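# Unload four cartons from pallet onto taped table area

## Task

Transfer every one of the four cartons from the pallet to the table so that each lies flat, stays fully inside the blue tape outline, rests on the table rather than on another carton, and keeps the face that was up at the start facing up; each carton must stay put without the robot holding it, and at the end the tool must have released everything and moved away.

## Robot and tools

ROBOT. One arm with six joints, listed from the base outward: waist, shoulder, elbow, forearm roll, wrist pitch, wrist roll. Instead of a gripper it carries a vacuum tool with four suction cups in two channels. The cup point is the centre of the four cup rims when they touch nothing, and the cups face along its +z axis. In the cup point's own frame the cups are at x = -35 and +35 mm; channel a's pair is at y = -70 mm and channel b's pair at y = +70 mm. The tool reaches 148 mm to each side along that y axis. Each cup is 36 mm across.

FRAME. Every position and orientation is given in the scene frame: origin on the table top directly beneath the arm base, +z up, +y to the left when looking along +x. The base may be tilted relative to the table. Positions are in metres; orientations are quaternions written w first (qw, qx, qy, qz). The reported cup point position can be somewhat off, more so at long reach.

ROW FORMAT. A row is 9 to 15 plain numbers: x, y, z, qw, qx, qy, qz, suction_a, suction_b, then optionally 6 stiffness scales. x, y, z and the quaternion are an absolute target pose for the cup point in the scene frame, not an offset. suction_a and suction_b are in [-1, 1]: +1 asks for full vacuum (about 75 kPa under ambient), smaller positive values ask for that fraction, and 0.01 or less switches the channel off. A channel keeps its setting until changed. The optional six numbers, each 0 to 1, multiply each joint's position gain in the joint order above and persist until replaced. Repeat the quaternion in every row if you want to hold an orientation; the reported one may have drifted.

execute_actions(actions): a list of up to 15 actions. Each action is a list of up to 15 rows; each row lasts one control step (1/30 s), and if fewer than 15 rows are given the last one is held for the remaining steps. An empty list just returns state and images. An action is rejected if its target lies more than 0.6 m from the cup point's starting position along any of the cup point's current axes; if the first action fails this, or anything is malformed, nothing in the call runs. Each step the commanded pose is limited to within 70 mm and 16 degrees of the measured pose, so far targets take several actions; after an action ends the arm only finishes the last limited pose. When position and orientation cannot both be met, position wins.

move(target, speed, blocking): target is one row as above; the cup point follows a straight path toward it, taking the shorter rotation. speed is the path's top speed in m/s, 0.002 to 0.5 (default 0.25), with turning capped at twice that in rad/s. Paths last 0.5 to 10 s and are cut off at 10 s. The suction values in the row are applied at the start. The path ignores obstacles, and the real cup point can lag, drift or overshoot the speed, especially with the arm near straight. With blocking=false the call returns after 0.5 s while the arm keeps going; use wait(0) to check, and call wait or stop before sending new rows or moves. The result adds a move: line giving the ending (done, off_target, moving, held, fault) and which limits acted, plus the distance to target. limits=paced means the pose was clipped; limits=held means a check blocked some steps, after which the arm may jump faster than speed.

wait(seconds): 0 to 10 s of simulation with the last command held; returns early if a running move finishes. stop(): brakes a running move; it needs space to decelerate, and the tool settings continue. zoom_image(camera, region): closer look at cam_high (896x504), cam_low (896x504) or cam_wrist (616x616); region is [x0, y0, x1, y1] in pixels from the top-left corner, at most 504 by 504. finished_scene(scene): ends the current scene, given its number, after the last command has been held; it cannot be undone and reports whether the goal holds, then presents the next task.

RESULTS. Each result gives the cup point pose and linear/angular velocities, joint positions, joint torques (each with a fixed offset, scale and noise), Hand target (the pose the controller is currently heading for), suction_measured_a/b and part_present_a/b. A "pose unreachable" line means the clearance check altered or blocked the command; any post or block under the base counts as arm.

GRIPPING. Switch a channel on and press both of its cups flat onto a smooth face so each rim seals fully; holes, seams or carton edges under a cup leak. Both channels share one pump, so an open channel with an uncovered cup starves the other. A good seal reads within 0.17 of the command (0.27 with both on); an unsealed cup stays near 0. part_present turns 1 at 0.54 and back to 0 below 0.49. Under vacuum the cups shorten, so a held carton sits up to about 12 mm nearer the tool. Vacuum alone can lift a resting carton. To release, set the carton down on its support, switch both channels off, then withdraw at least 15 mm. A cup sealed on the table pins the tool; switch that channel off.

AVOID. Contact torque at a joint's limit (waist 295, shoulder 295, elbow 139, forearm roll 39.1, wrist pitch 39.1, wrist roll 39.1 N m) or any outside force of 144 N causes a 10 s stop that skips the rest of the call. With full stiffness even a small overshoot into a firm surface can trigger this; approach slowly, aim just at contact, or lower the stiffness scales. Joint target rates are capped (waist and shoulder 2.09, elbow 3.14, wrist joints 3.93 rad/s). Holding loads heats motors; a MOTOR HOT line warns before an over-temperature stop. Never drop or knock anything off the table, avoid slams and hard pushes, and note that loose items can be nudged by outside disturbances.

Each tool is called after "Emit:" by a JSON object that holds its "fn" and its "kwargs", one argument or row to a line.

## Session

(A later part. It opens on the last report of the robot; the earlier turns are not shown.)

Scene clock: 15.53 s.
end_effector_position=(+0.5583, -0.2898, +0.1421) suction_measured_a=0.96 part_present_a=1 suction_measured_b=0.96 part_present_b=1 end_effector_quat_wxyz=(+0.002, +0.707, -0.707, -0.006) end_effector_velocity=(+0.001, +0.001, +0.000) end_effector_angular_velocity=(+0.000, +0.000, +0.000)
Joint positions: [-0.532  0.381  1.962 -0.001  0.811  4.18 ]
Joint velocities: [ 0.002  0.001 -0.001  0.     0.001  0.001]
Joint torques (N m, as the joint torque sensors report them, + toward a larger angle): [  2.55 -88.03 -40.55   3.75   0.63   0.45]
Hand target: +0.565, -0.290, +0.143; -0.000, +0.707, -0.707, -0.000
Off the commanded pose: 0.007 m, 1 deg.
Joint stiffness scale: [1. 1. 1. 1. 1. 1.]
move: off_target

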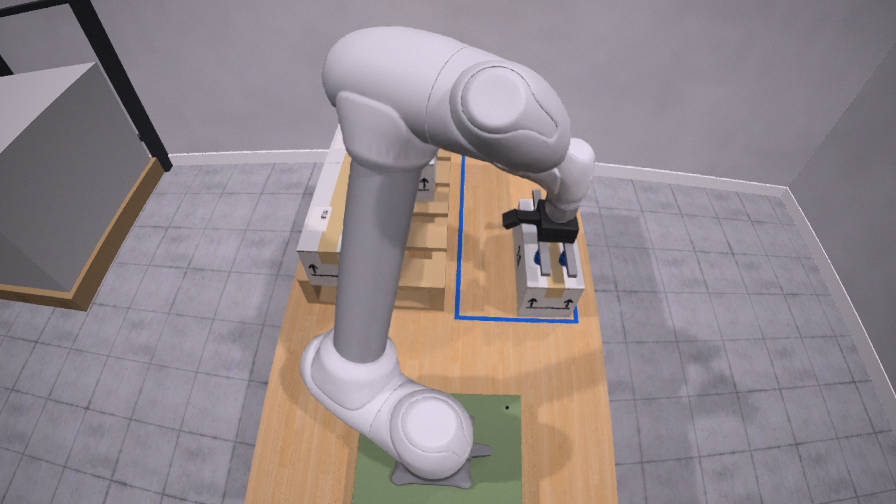

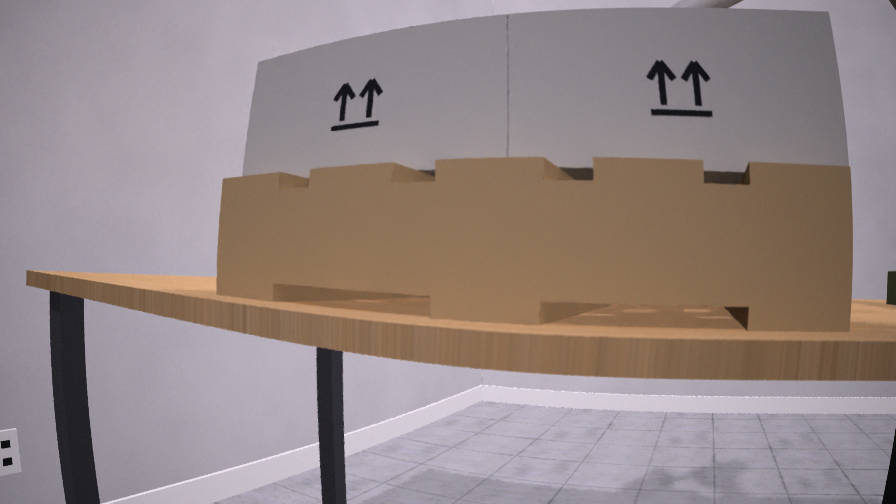

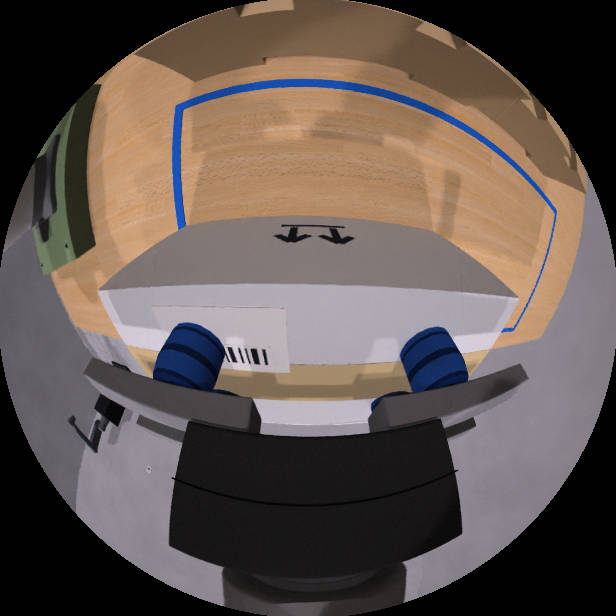

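Emit:
{"fn": "move", "kwargs": {
  "target": [0.56,-0.29,0.139,0,0.7071,-0.7071,0,0,0]
}}

Emit:
{"fn": "move", "kwargs": {
  "target": [0.62,-0.25,0.33,0,0.7071,-0.7071,0,0,0]
}}

Emit:
{"fn": "move", "kwargs": {
  "target": [0.865,0.12,0.315,0,0.7071,-0.7071,0,0,0],
  "speed": 0.4
}}

Scene clock: 16.40 s.
end_effector_position=(+0.5593, -0.2904, +0.1444) suction_measured_a=0.00 part_present_a=0 suction_measured_b=0.00 part_present_b=0 end_effector_quat_wxyz=(+0.001, +0.707, -0.707, -0.002) end_effector_velocity=(+0.000, +0.001, +0.000) end_effector_angular_velocity=(+0.000, +0.001, +0.001)
Joint positions: [-0.532  0.377  1.962 -0.001  0.808  4.18 ]
Joint velocities: [ 0.001  0.    -0.     0.     0.001 -0.   ]
Joint torques (N m, as the joint torque sensors report them, + toward a larger angle): [  4.01 -48.5  -25.55   3.9   -4.06   0.14]
Hand target: +0.560, -0.290, +0.139; +0.000, +0.707, -0.707, -0.000
Off the commanded pose: 0.005 m, 0 deg.
Joint stiffness scale: [1. 1. 1. 1. 1. 1.]
move: off_target

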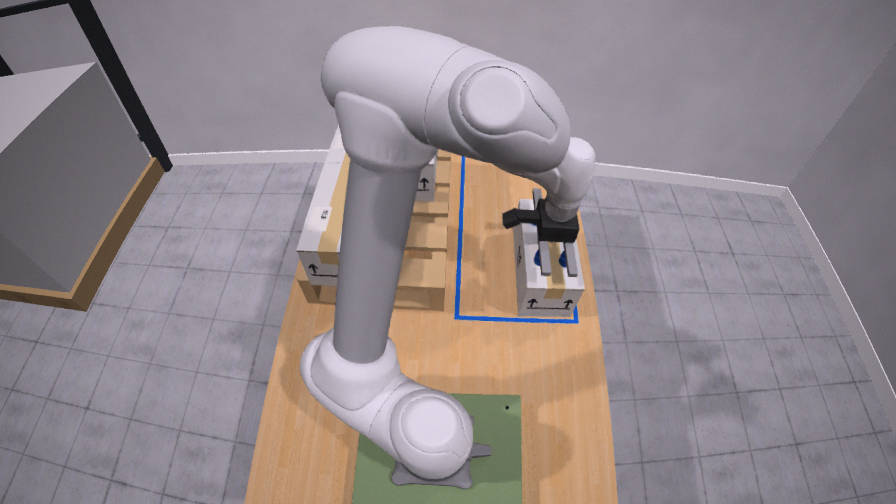

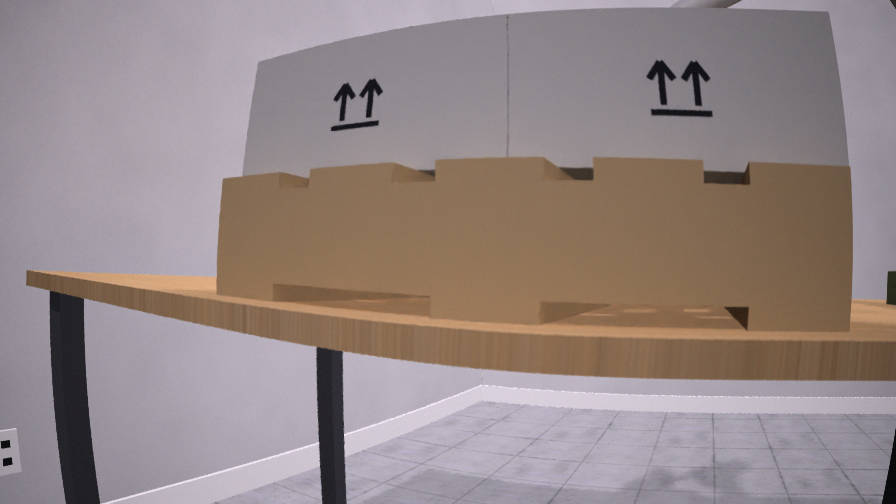

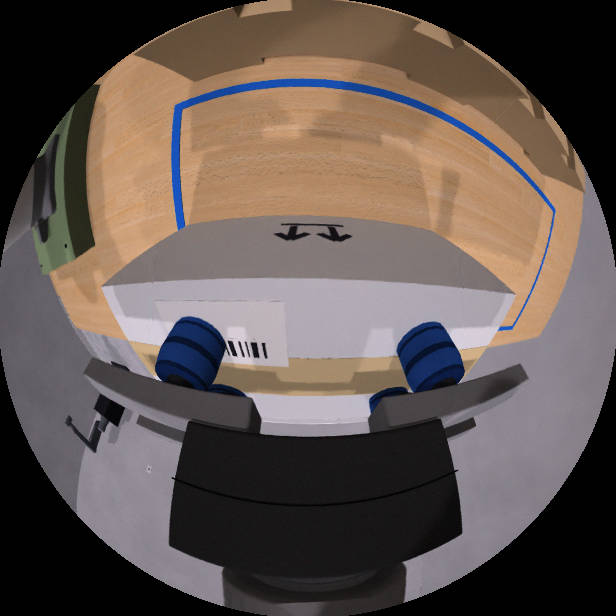

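Scene clock: 17.63 s.
end_effector_position=(+0.6177, -0.2527, +0.3258) suction_measured_a=0.00 part_present_a=0 suction_measured_b=0.00 part_present_b=0 end_effector_quat_wxyz=(+0.000, +0.707, -0.707, +0.001) end_effector_velocity=(-0.001, -0.000, +0.000) end_effector_angular_velocity=(+0.002, +0.004, -0.002)
Joint positions: [-0.438  0.256  1.74  -0.001  1.145  4.274]
Joint velocities: [-0.001  0.    -0.001  0.     0.004  0.001]
Joint torques (N m, as the joint torque sensors report them, + toward a larger angle): [  0.16 -73.51 -41.79   3.67   0.23   0.38]
Hand target: +0.620, -0.250, +0.330; +0.000, +0.707, -0.707, +0.000
Off the commanded pose: 0.005 m, 0 deg.
Joint stiffness scale: [1. 1. 1. 1. 1. 1.]
move: off_target

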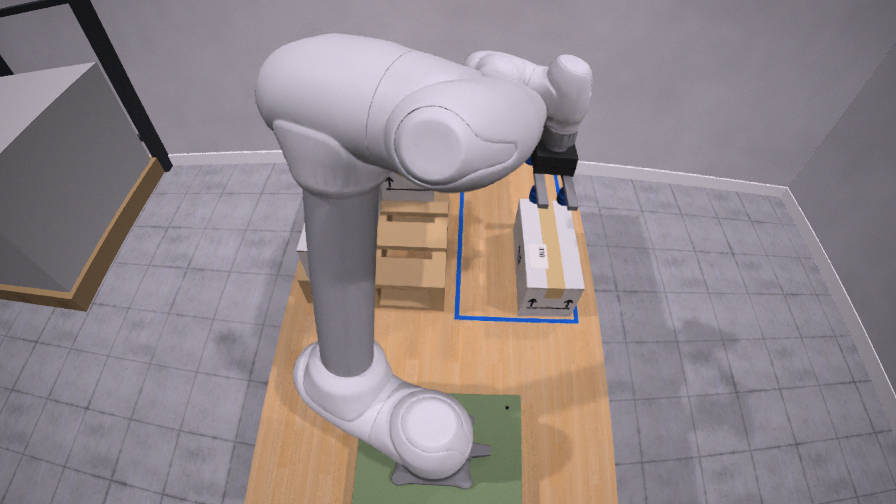

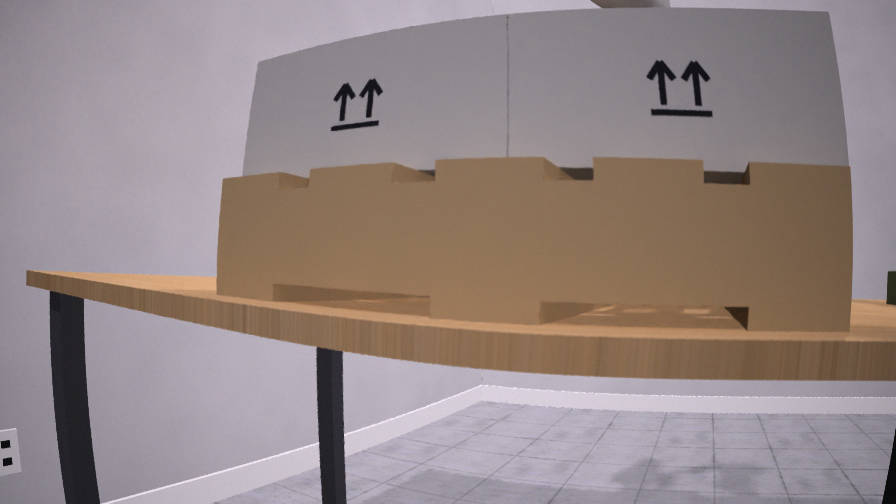

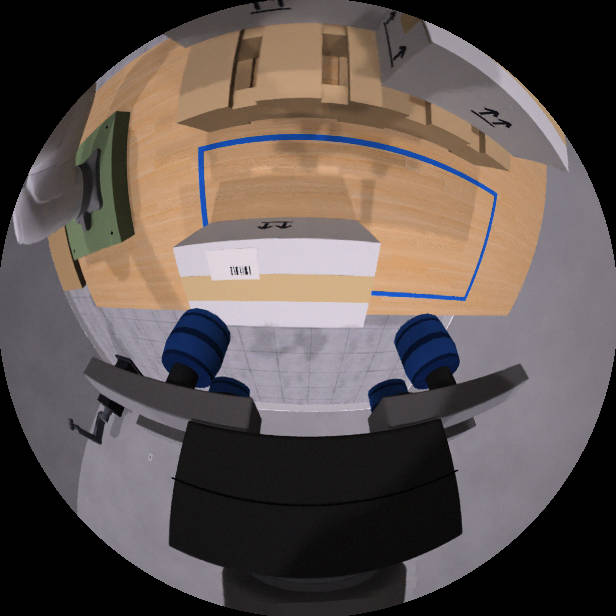

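Scene clock: 19.30 s.
end_effector_position=(+0.8641, +0.1158, +0.3121) suction_measured_a=0.00 part_present_a=0 suction_measured_b=0.00 part_present_b=0 end_effector_quat_wxyz=(-0.001, +0.707, -0.707, +0.001) end_effector_velocity=(+0.000, -0.001, +0.001) end_effector_angular_velocity=(-0.000, +0.001, -0.003)
Joint positions: [ 0.095  0.573  1.297 -0.001  1.268  4.808]
Joint velocities: [-0.002  0.    -0.002  0.     0.003  0.002]
Joint torques (N m, as the joint torque sensors report them, + toward a larger angle): [   1.42 -107.02  -43.39    4.17    0.56    0.47]
Hand target: +0.865, +0.120, +0.315; -0.000, +0.707, -0.707, +0.000
Off the commanded pose: 0.005 m, 0 deg.
Joint stiffness scale: [1. 1. 1. 1. 1. 1.]
move: off_target

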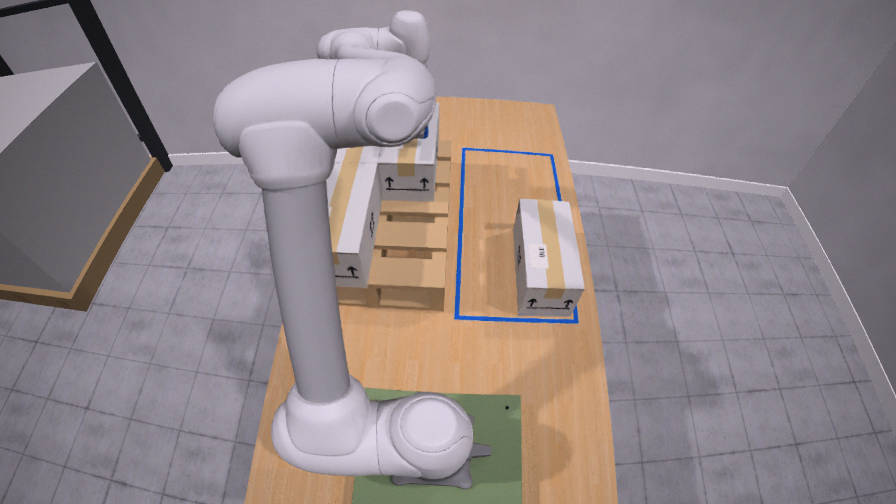

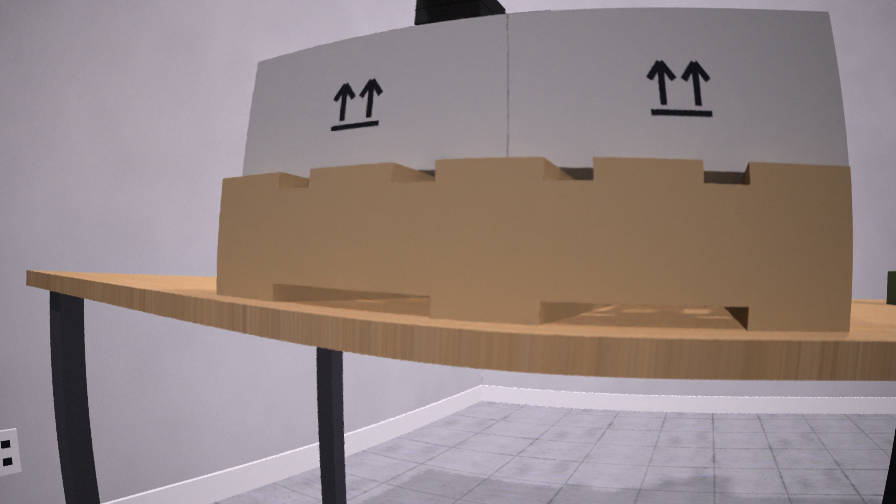

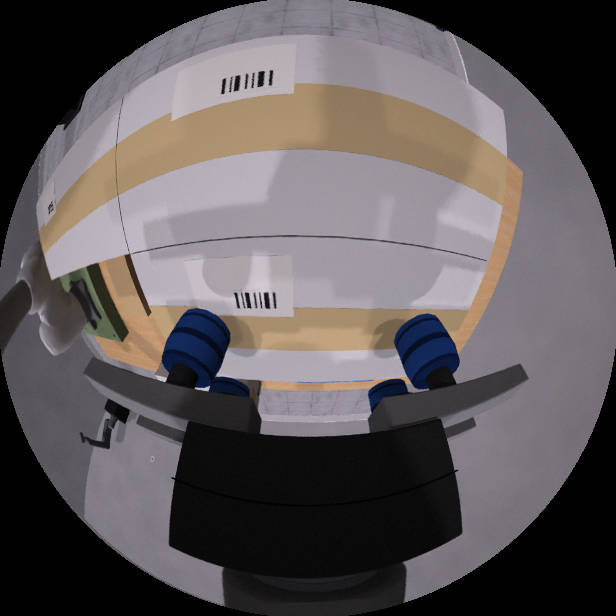

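Good. Shift is (+0.017, −0.409).

Emit:
{"fn": "move", "kwargs": {
  "target": [0.865,0.12,0.262,0,0.7071,-0.7071,0,1,1],
  "speed": 0.06
}}

Emit:
{"fn": "move", "kwargs": {
  "target": [0.865,0.112,0.32,0,0.7071,-0.7071,0,1,1],
  "speed": 0.1
}}

Emit:
{"fn": "move", "kwargs": {
  "target": [0.887,-0.296,0.32,0,0.7071,-0.7071,0,1,1]
}}

Emit:
{"fn": "move", "kwargs": {
  "target": [0.887,-0.296,0.16,0,0.7071,-0.7071,0,1,1],
  "speed": 0.1
}}

Scene clock: 21.53 s.
end_effector_position=(+0.8663, +0.1160, +0.2651) suction_measured_a=0.69 part_present_a=1 suction_measured_b=0.69 part_present_b=1 end_effector_quat_wxyz=(+0.001, +0.707, -0.707, +0.000) end_effector_velocity=(-0.000, -0.001, -0.000) end_effector_angular_velocity=(-0.000, +0.000, -0.001)
Joint positions: [ 0.095  0.604  1.335 -0.001  1.203  4.808]
Joint velocities: [-0.001  0.     0.     0.    -0.    -0.   ]
Joint torques (N m, as the joint torque sensors report them, + toward a larger angle): [   1.09 -122.1   -49.32    3.73    2.16    0.37]
Hand target: +0.865, +0.120, +0.262; +0.000, +0.707, -0.707, -0.000
Off the commanded pose: 0.005 m, 0 deg.
Joint stiffness scale: [1. 1. 1. 1. 1. 1.]
move: off_target

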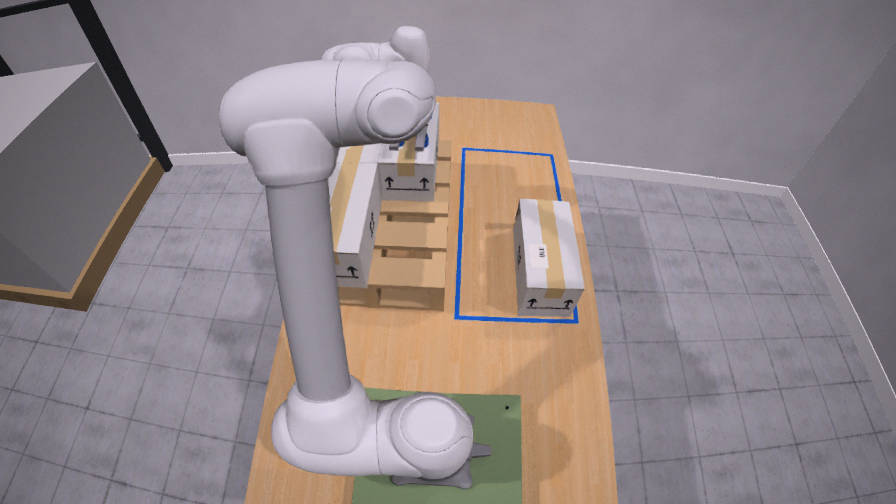

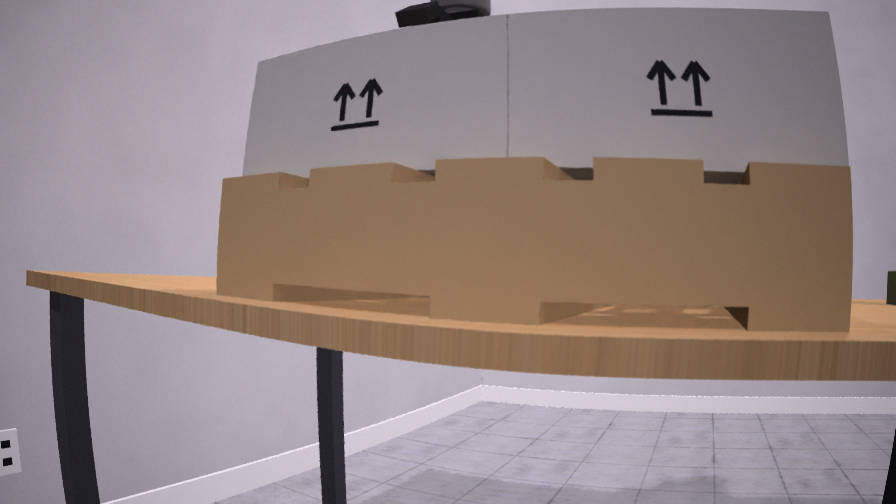

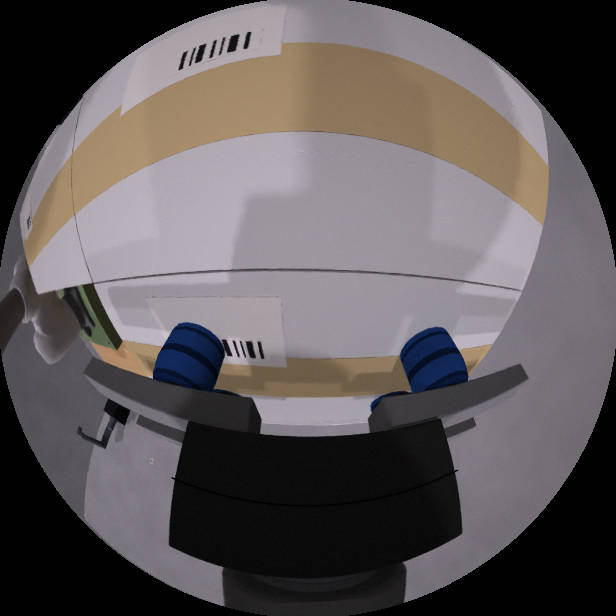

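Scene clock: 22.43 s.
end_effector_position=(+0.8638, +0.1157, +0.3153) suction_measured_a=0.96 part_present_a=1 suction_measured_b=0.96 part_present_b=1 end_effector_quat_wxyz=(+0.000, +0.708, -0.707, +0.001) end_effector_velocity=(-0.001, +0.000, -0.000) end_effector_angular_velocity=(-0.000, +0.003, +0.001)
Joint positions: [ 0.095  0.572  1.293 -0.001  1.276  4.805]
Joint velocities: [ 0.001  0.     0.    -0.     0.003 -0.001]
Joint torques (N m, as the joint torque sensors report them, + toward a larger angle): [   0.06 -123.54  -53.5     4.42    0.85    0.27]
Hand target: +0.865, +0.112, +0.320; -0.000, +0.707, -0.707, +0.000
Off the commanded pose: 0.006 m, 0 deg.
Joint stiffness scale: [1. 1. 1. 1. 1. 1.]
move: off_target

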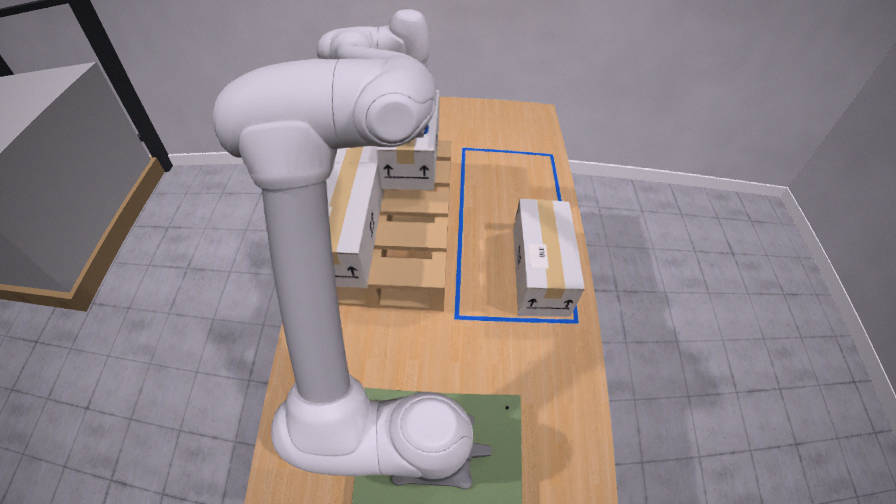

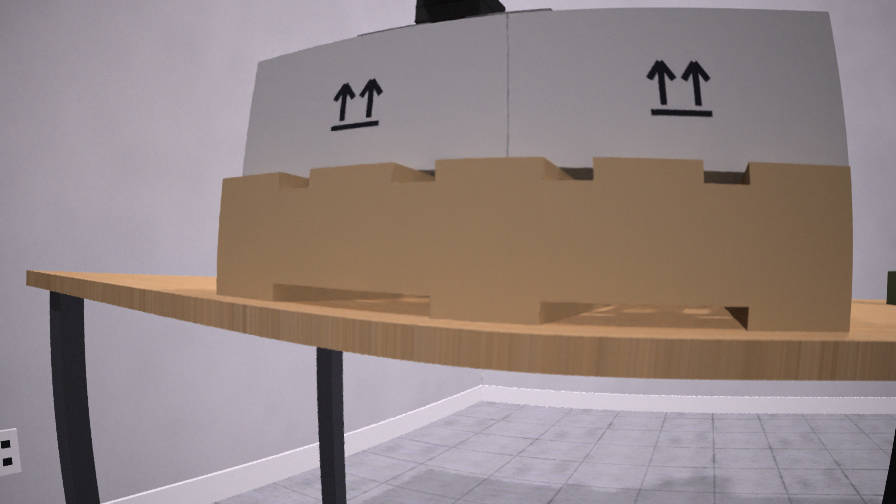

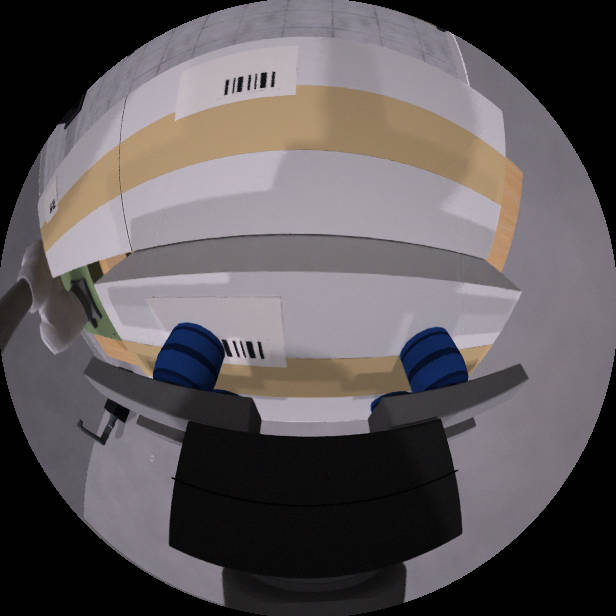

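Scene clock: 24.53 s.
end_effector_position=(+0.8879, -0.2921, +0.3171) suction_measured_a=0.96 part_present_a=1 suction_measured_b=0.96 part_present_b=1 end_effector_quat_wxyz=(+0.000, +0.707, -0.707, +0.001) end_effector_velocity=(+0.000, -0.002, +0.002) end_effector_angular_velocity=(-0.000, -0.001, +0.001)
Joint positions: [-0.353  0.676  1.116 -0.001  1.347  4.358]
Joint velocities: [-0.002  0.    -0.004  0.     0.003 -0.002]
Joint torques (N m, as the joint torque sensors report them, + toward a larger angle): [   2.04 -136.48  -57.59    3.86    1.21    0.43]
Hand target: +0.887, -0.296, +0.320; +0.000, +0.707, -0.707, -0.000
Off the commanded pose: 0.005 m, 0 deg.
Joint stiffness scale: [1. 1. 1. 1. 1. 1.]
move: off_target

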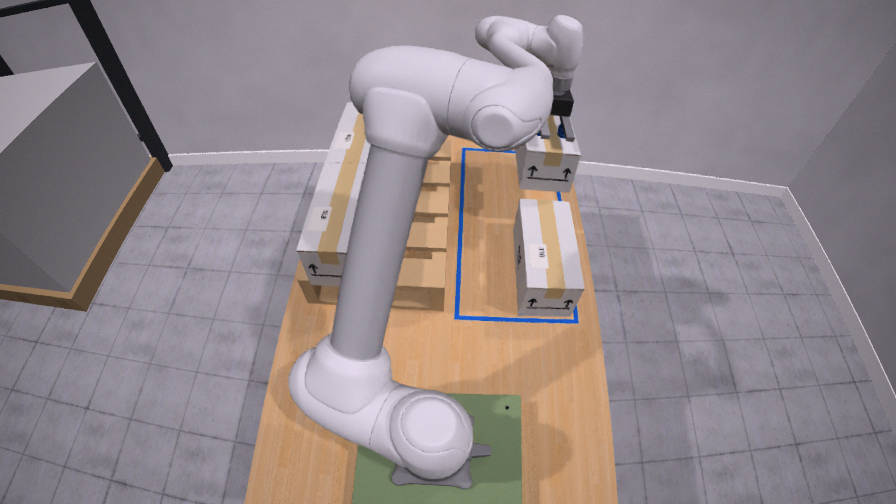

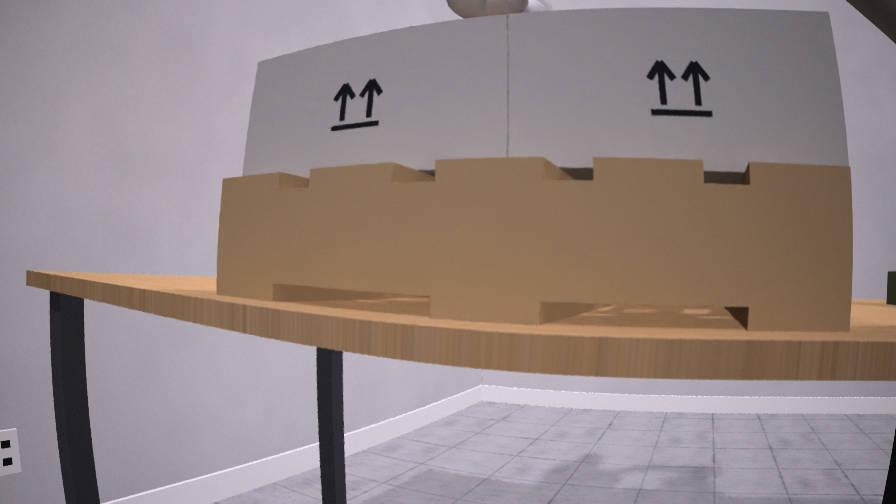

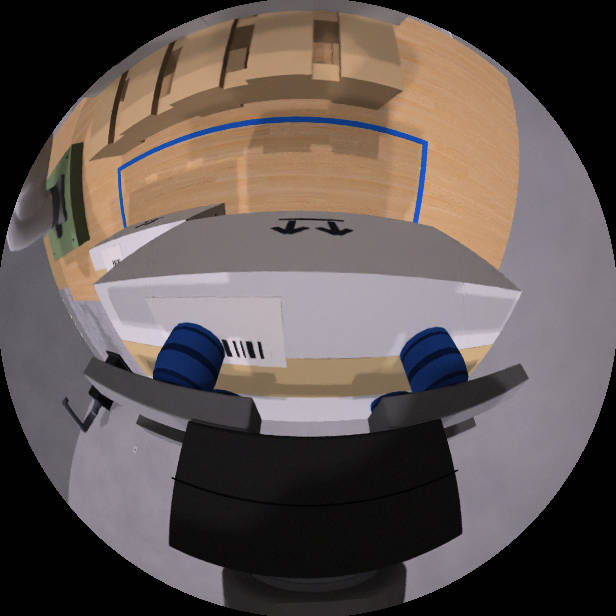

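Scene clock: 26.47 s.
end_effector_position=(+0.8893, -0.2926, +0.1645) suction_measured_a=0.96 part_present_a=1 suction_measured_b=0.96 part_present_b=1 end_effector_quat_wxyz=(+0.001, +0.708, -0.706, -0.000) end_effector_velocity=(+0.001, -0.001, +0.000) end_effector_angular_velocity=(-0.001, -0.004, -0.001)
Joint positions: [-0.353  0.767  1.245 -0.001  1.131  4.357]
Joint velocities: [-0.    -0.    -0.001  0.    -0.003  0.   ]
Joint torques (N m, as the joint torque sensors report them, + toward a larger angle): [   1.61 -142.64  -51.97    3.74    0.7    -0.03]
Hand target: +0.887, -0.296, +0.160; -0.000, +0.707, -0.707, -0.000
Off the commanded pose: 0.006 m, 0 deg.
Joint stiffness scale: [1. 1. 1. 1. 1. 1.]
move: off_target

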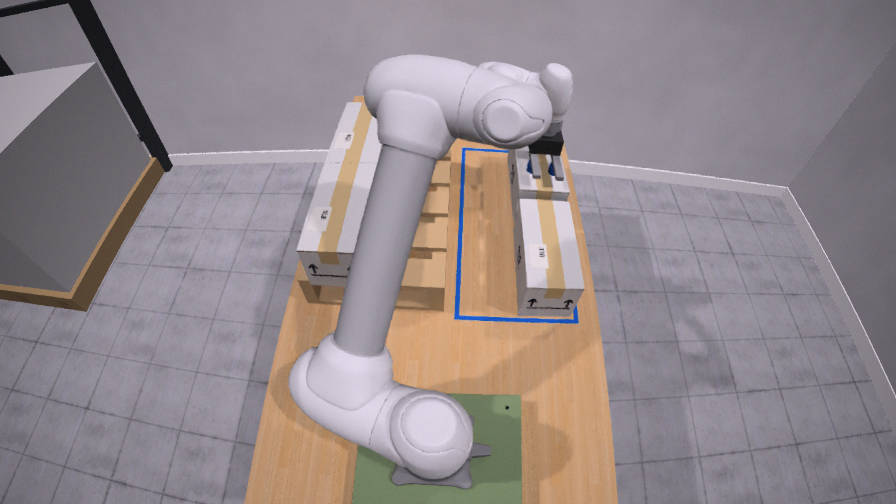

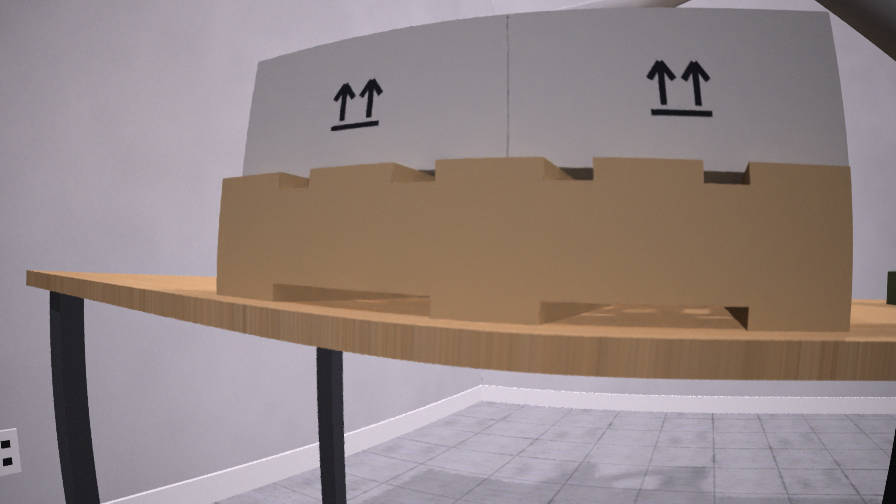

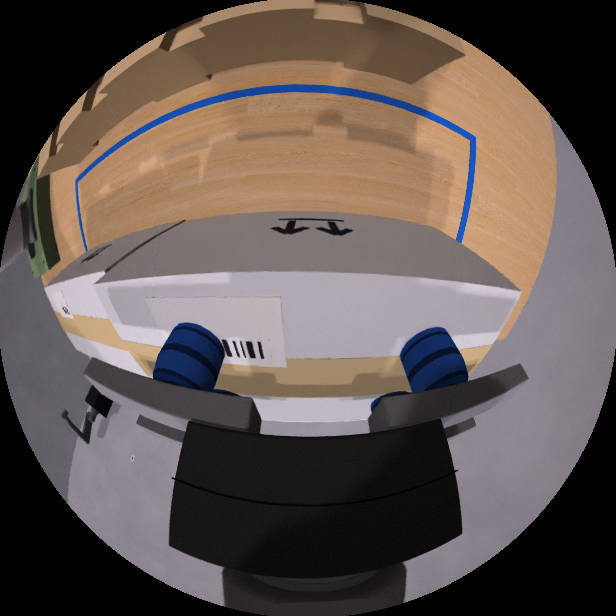

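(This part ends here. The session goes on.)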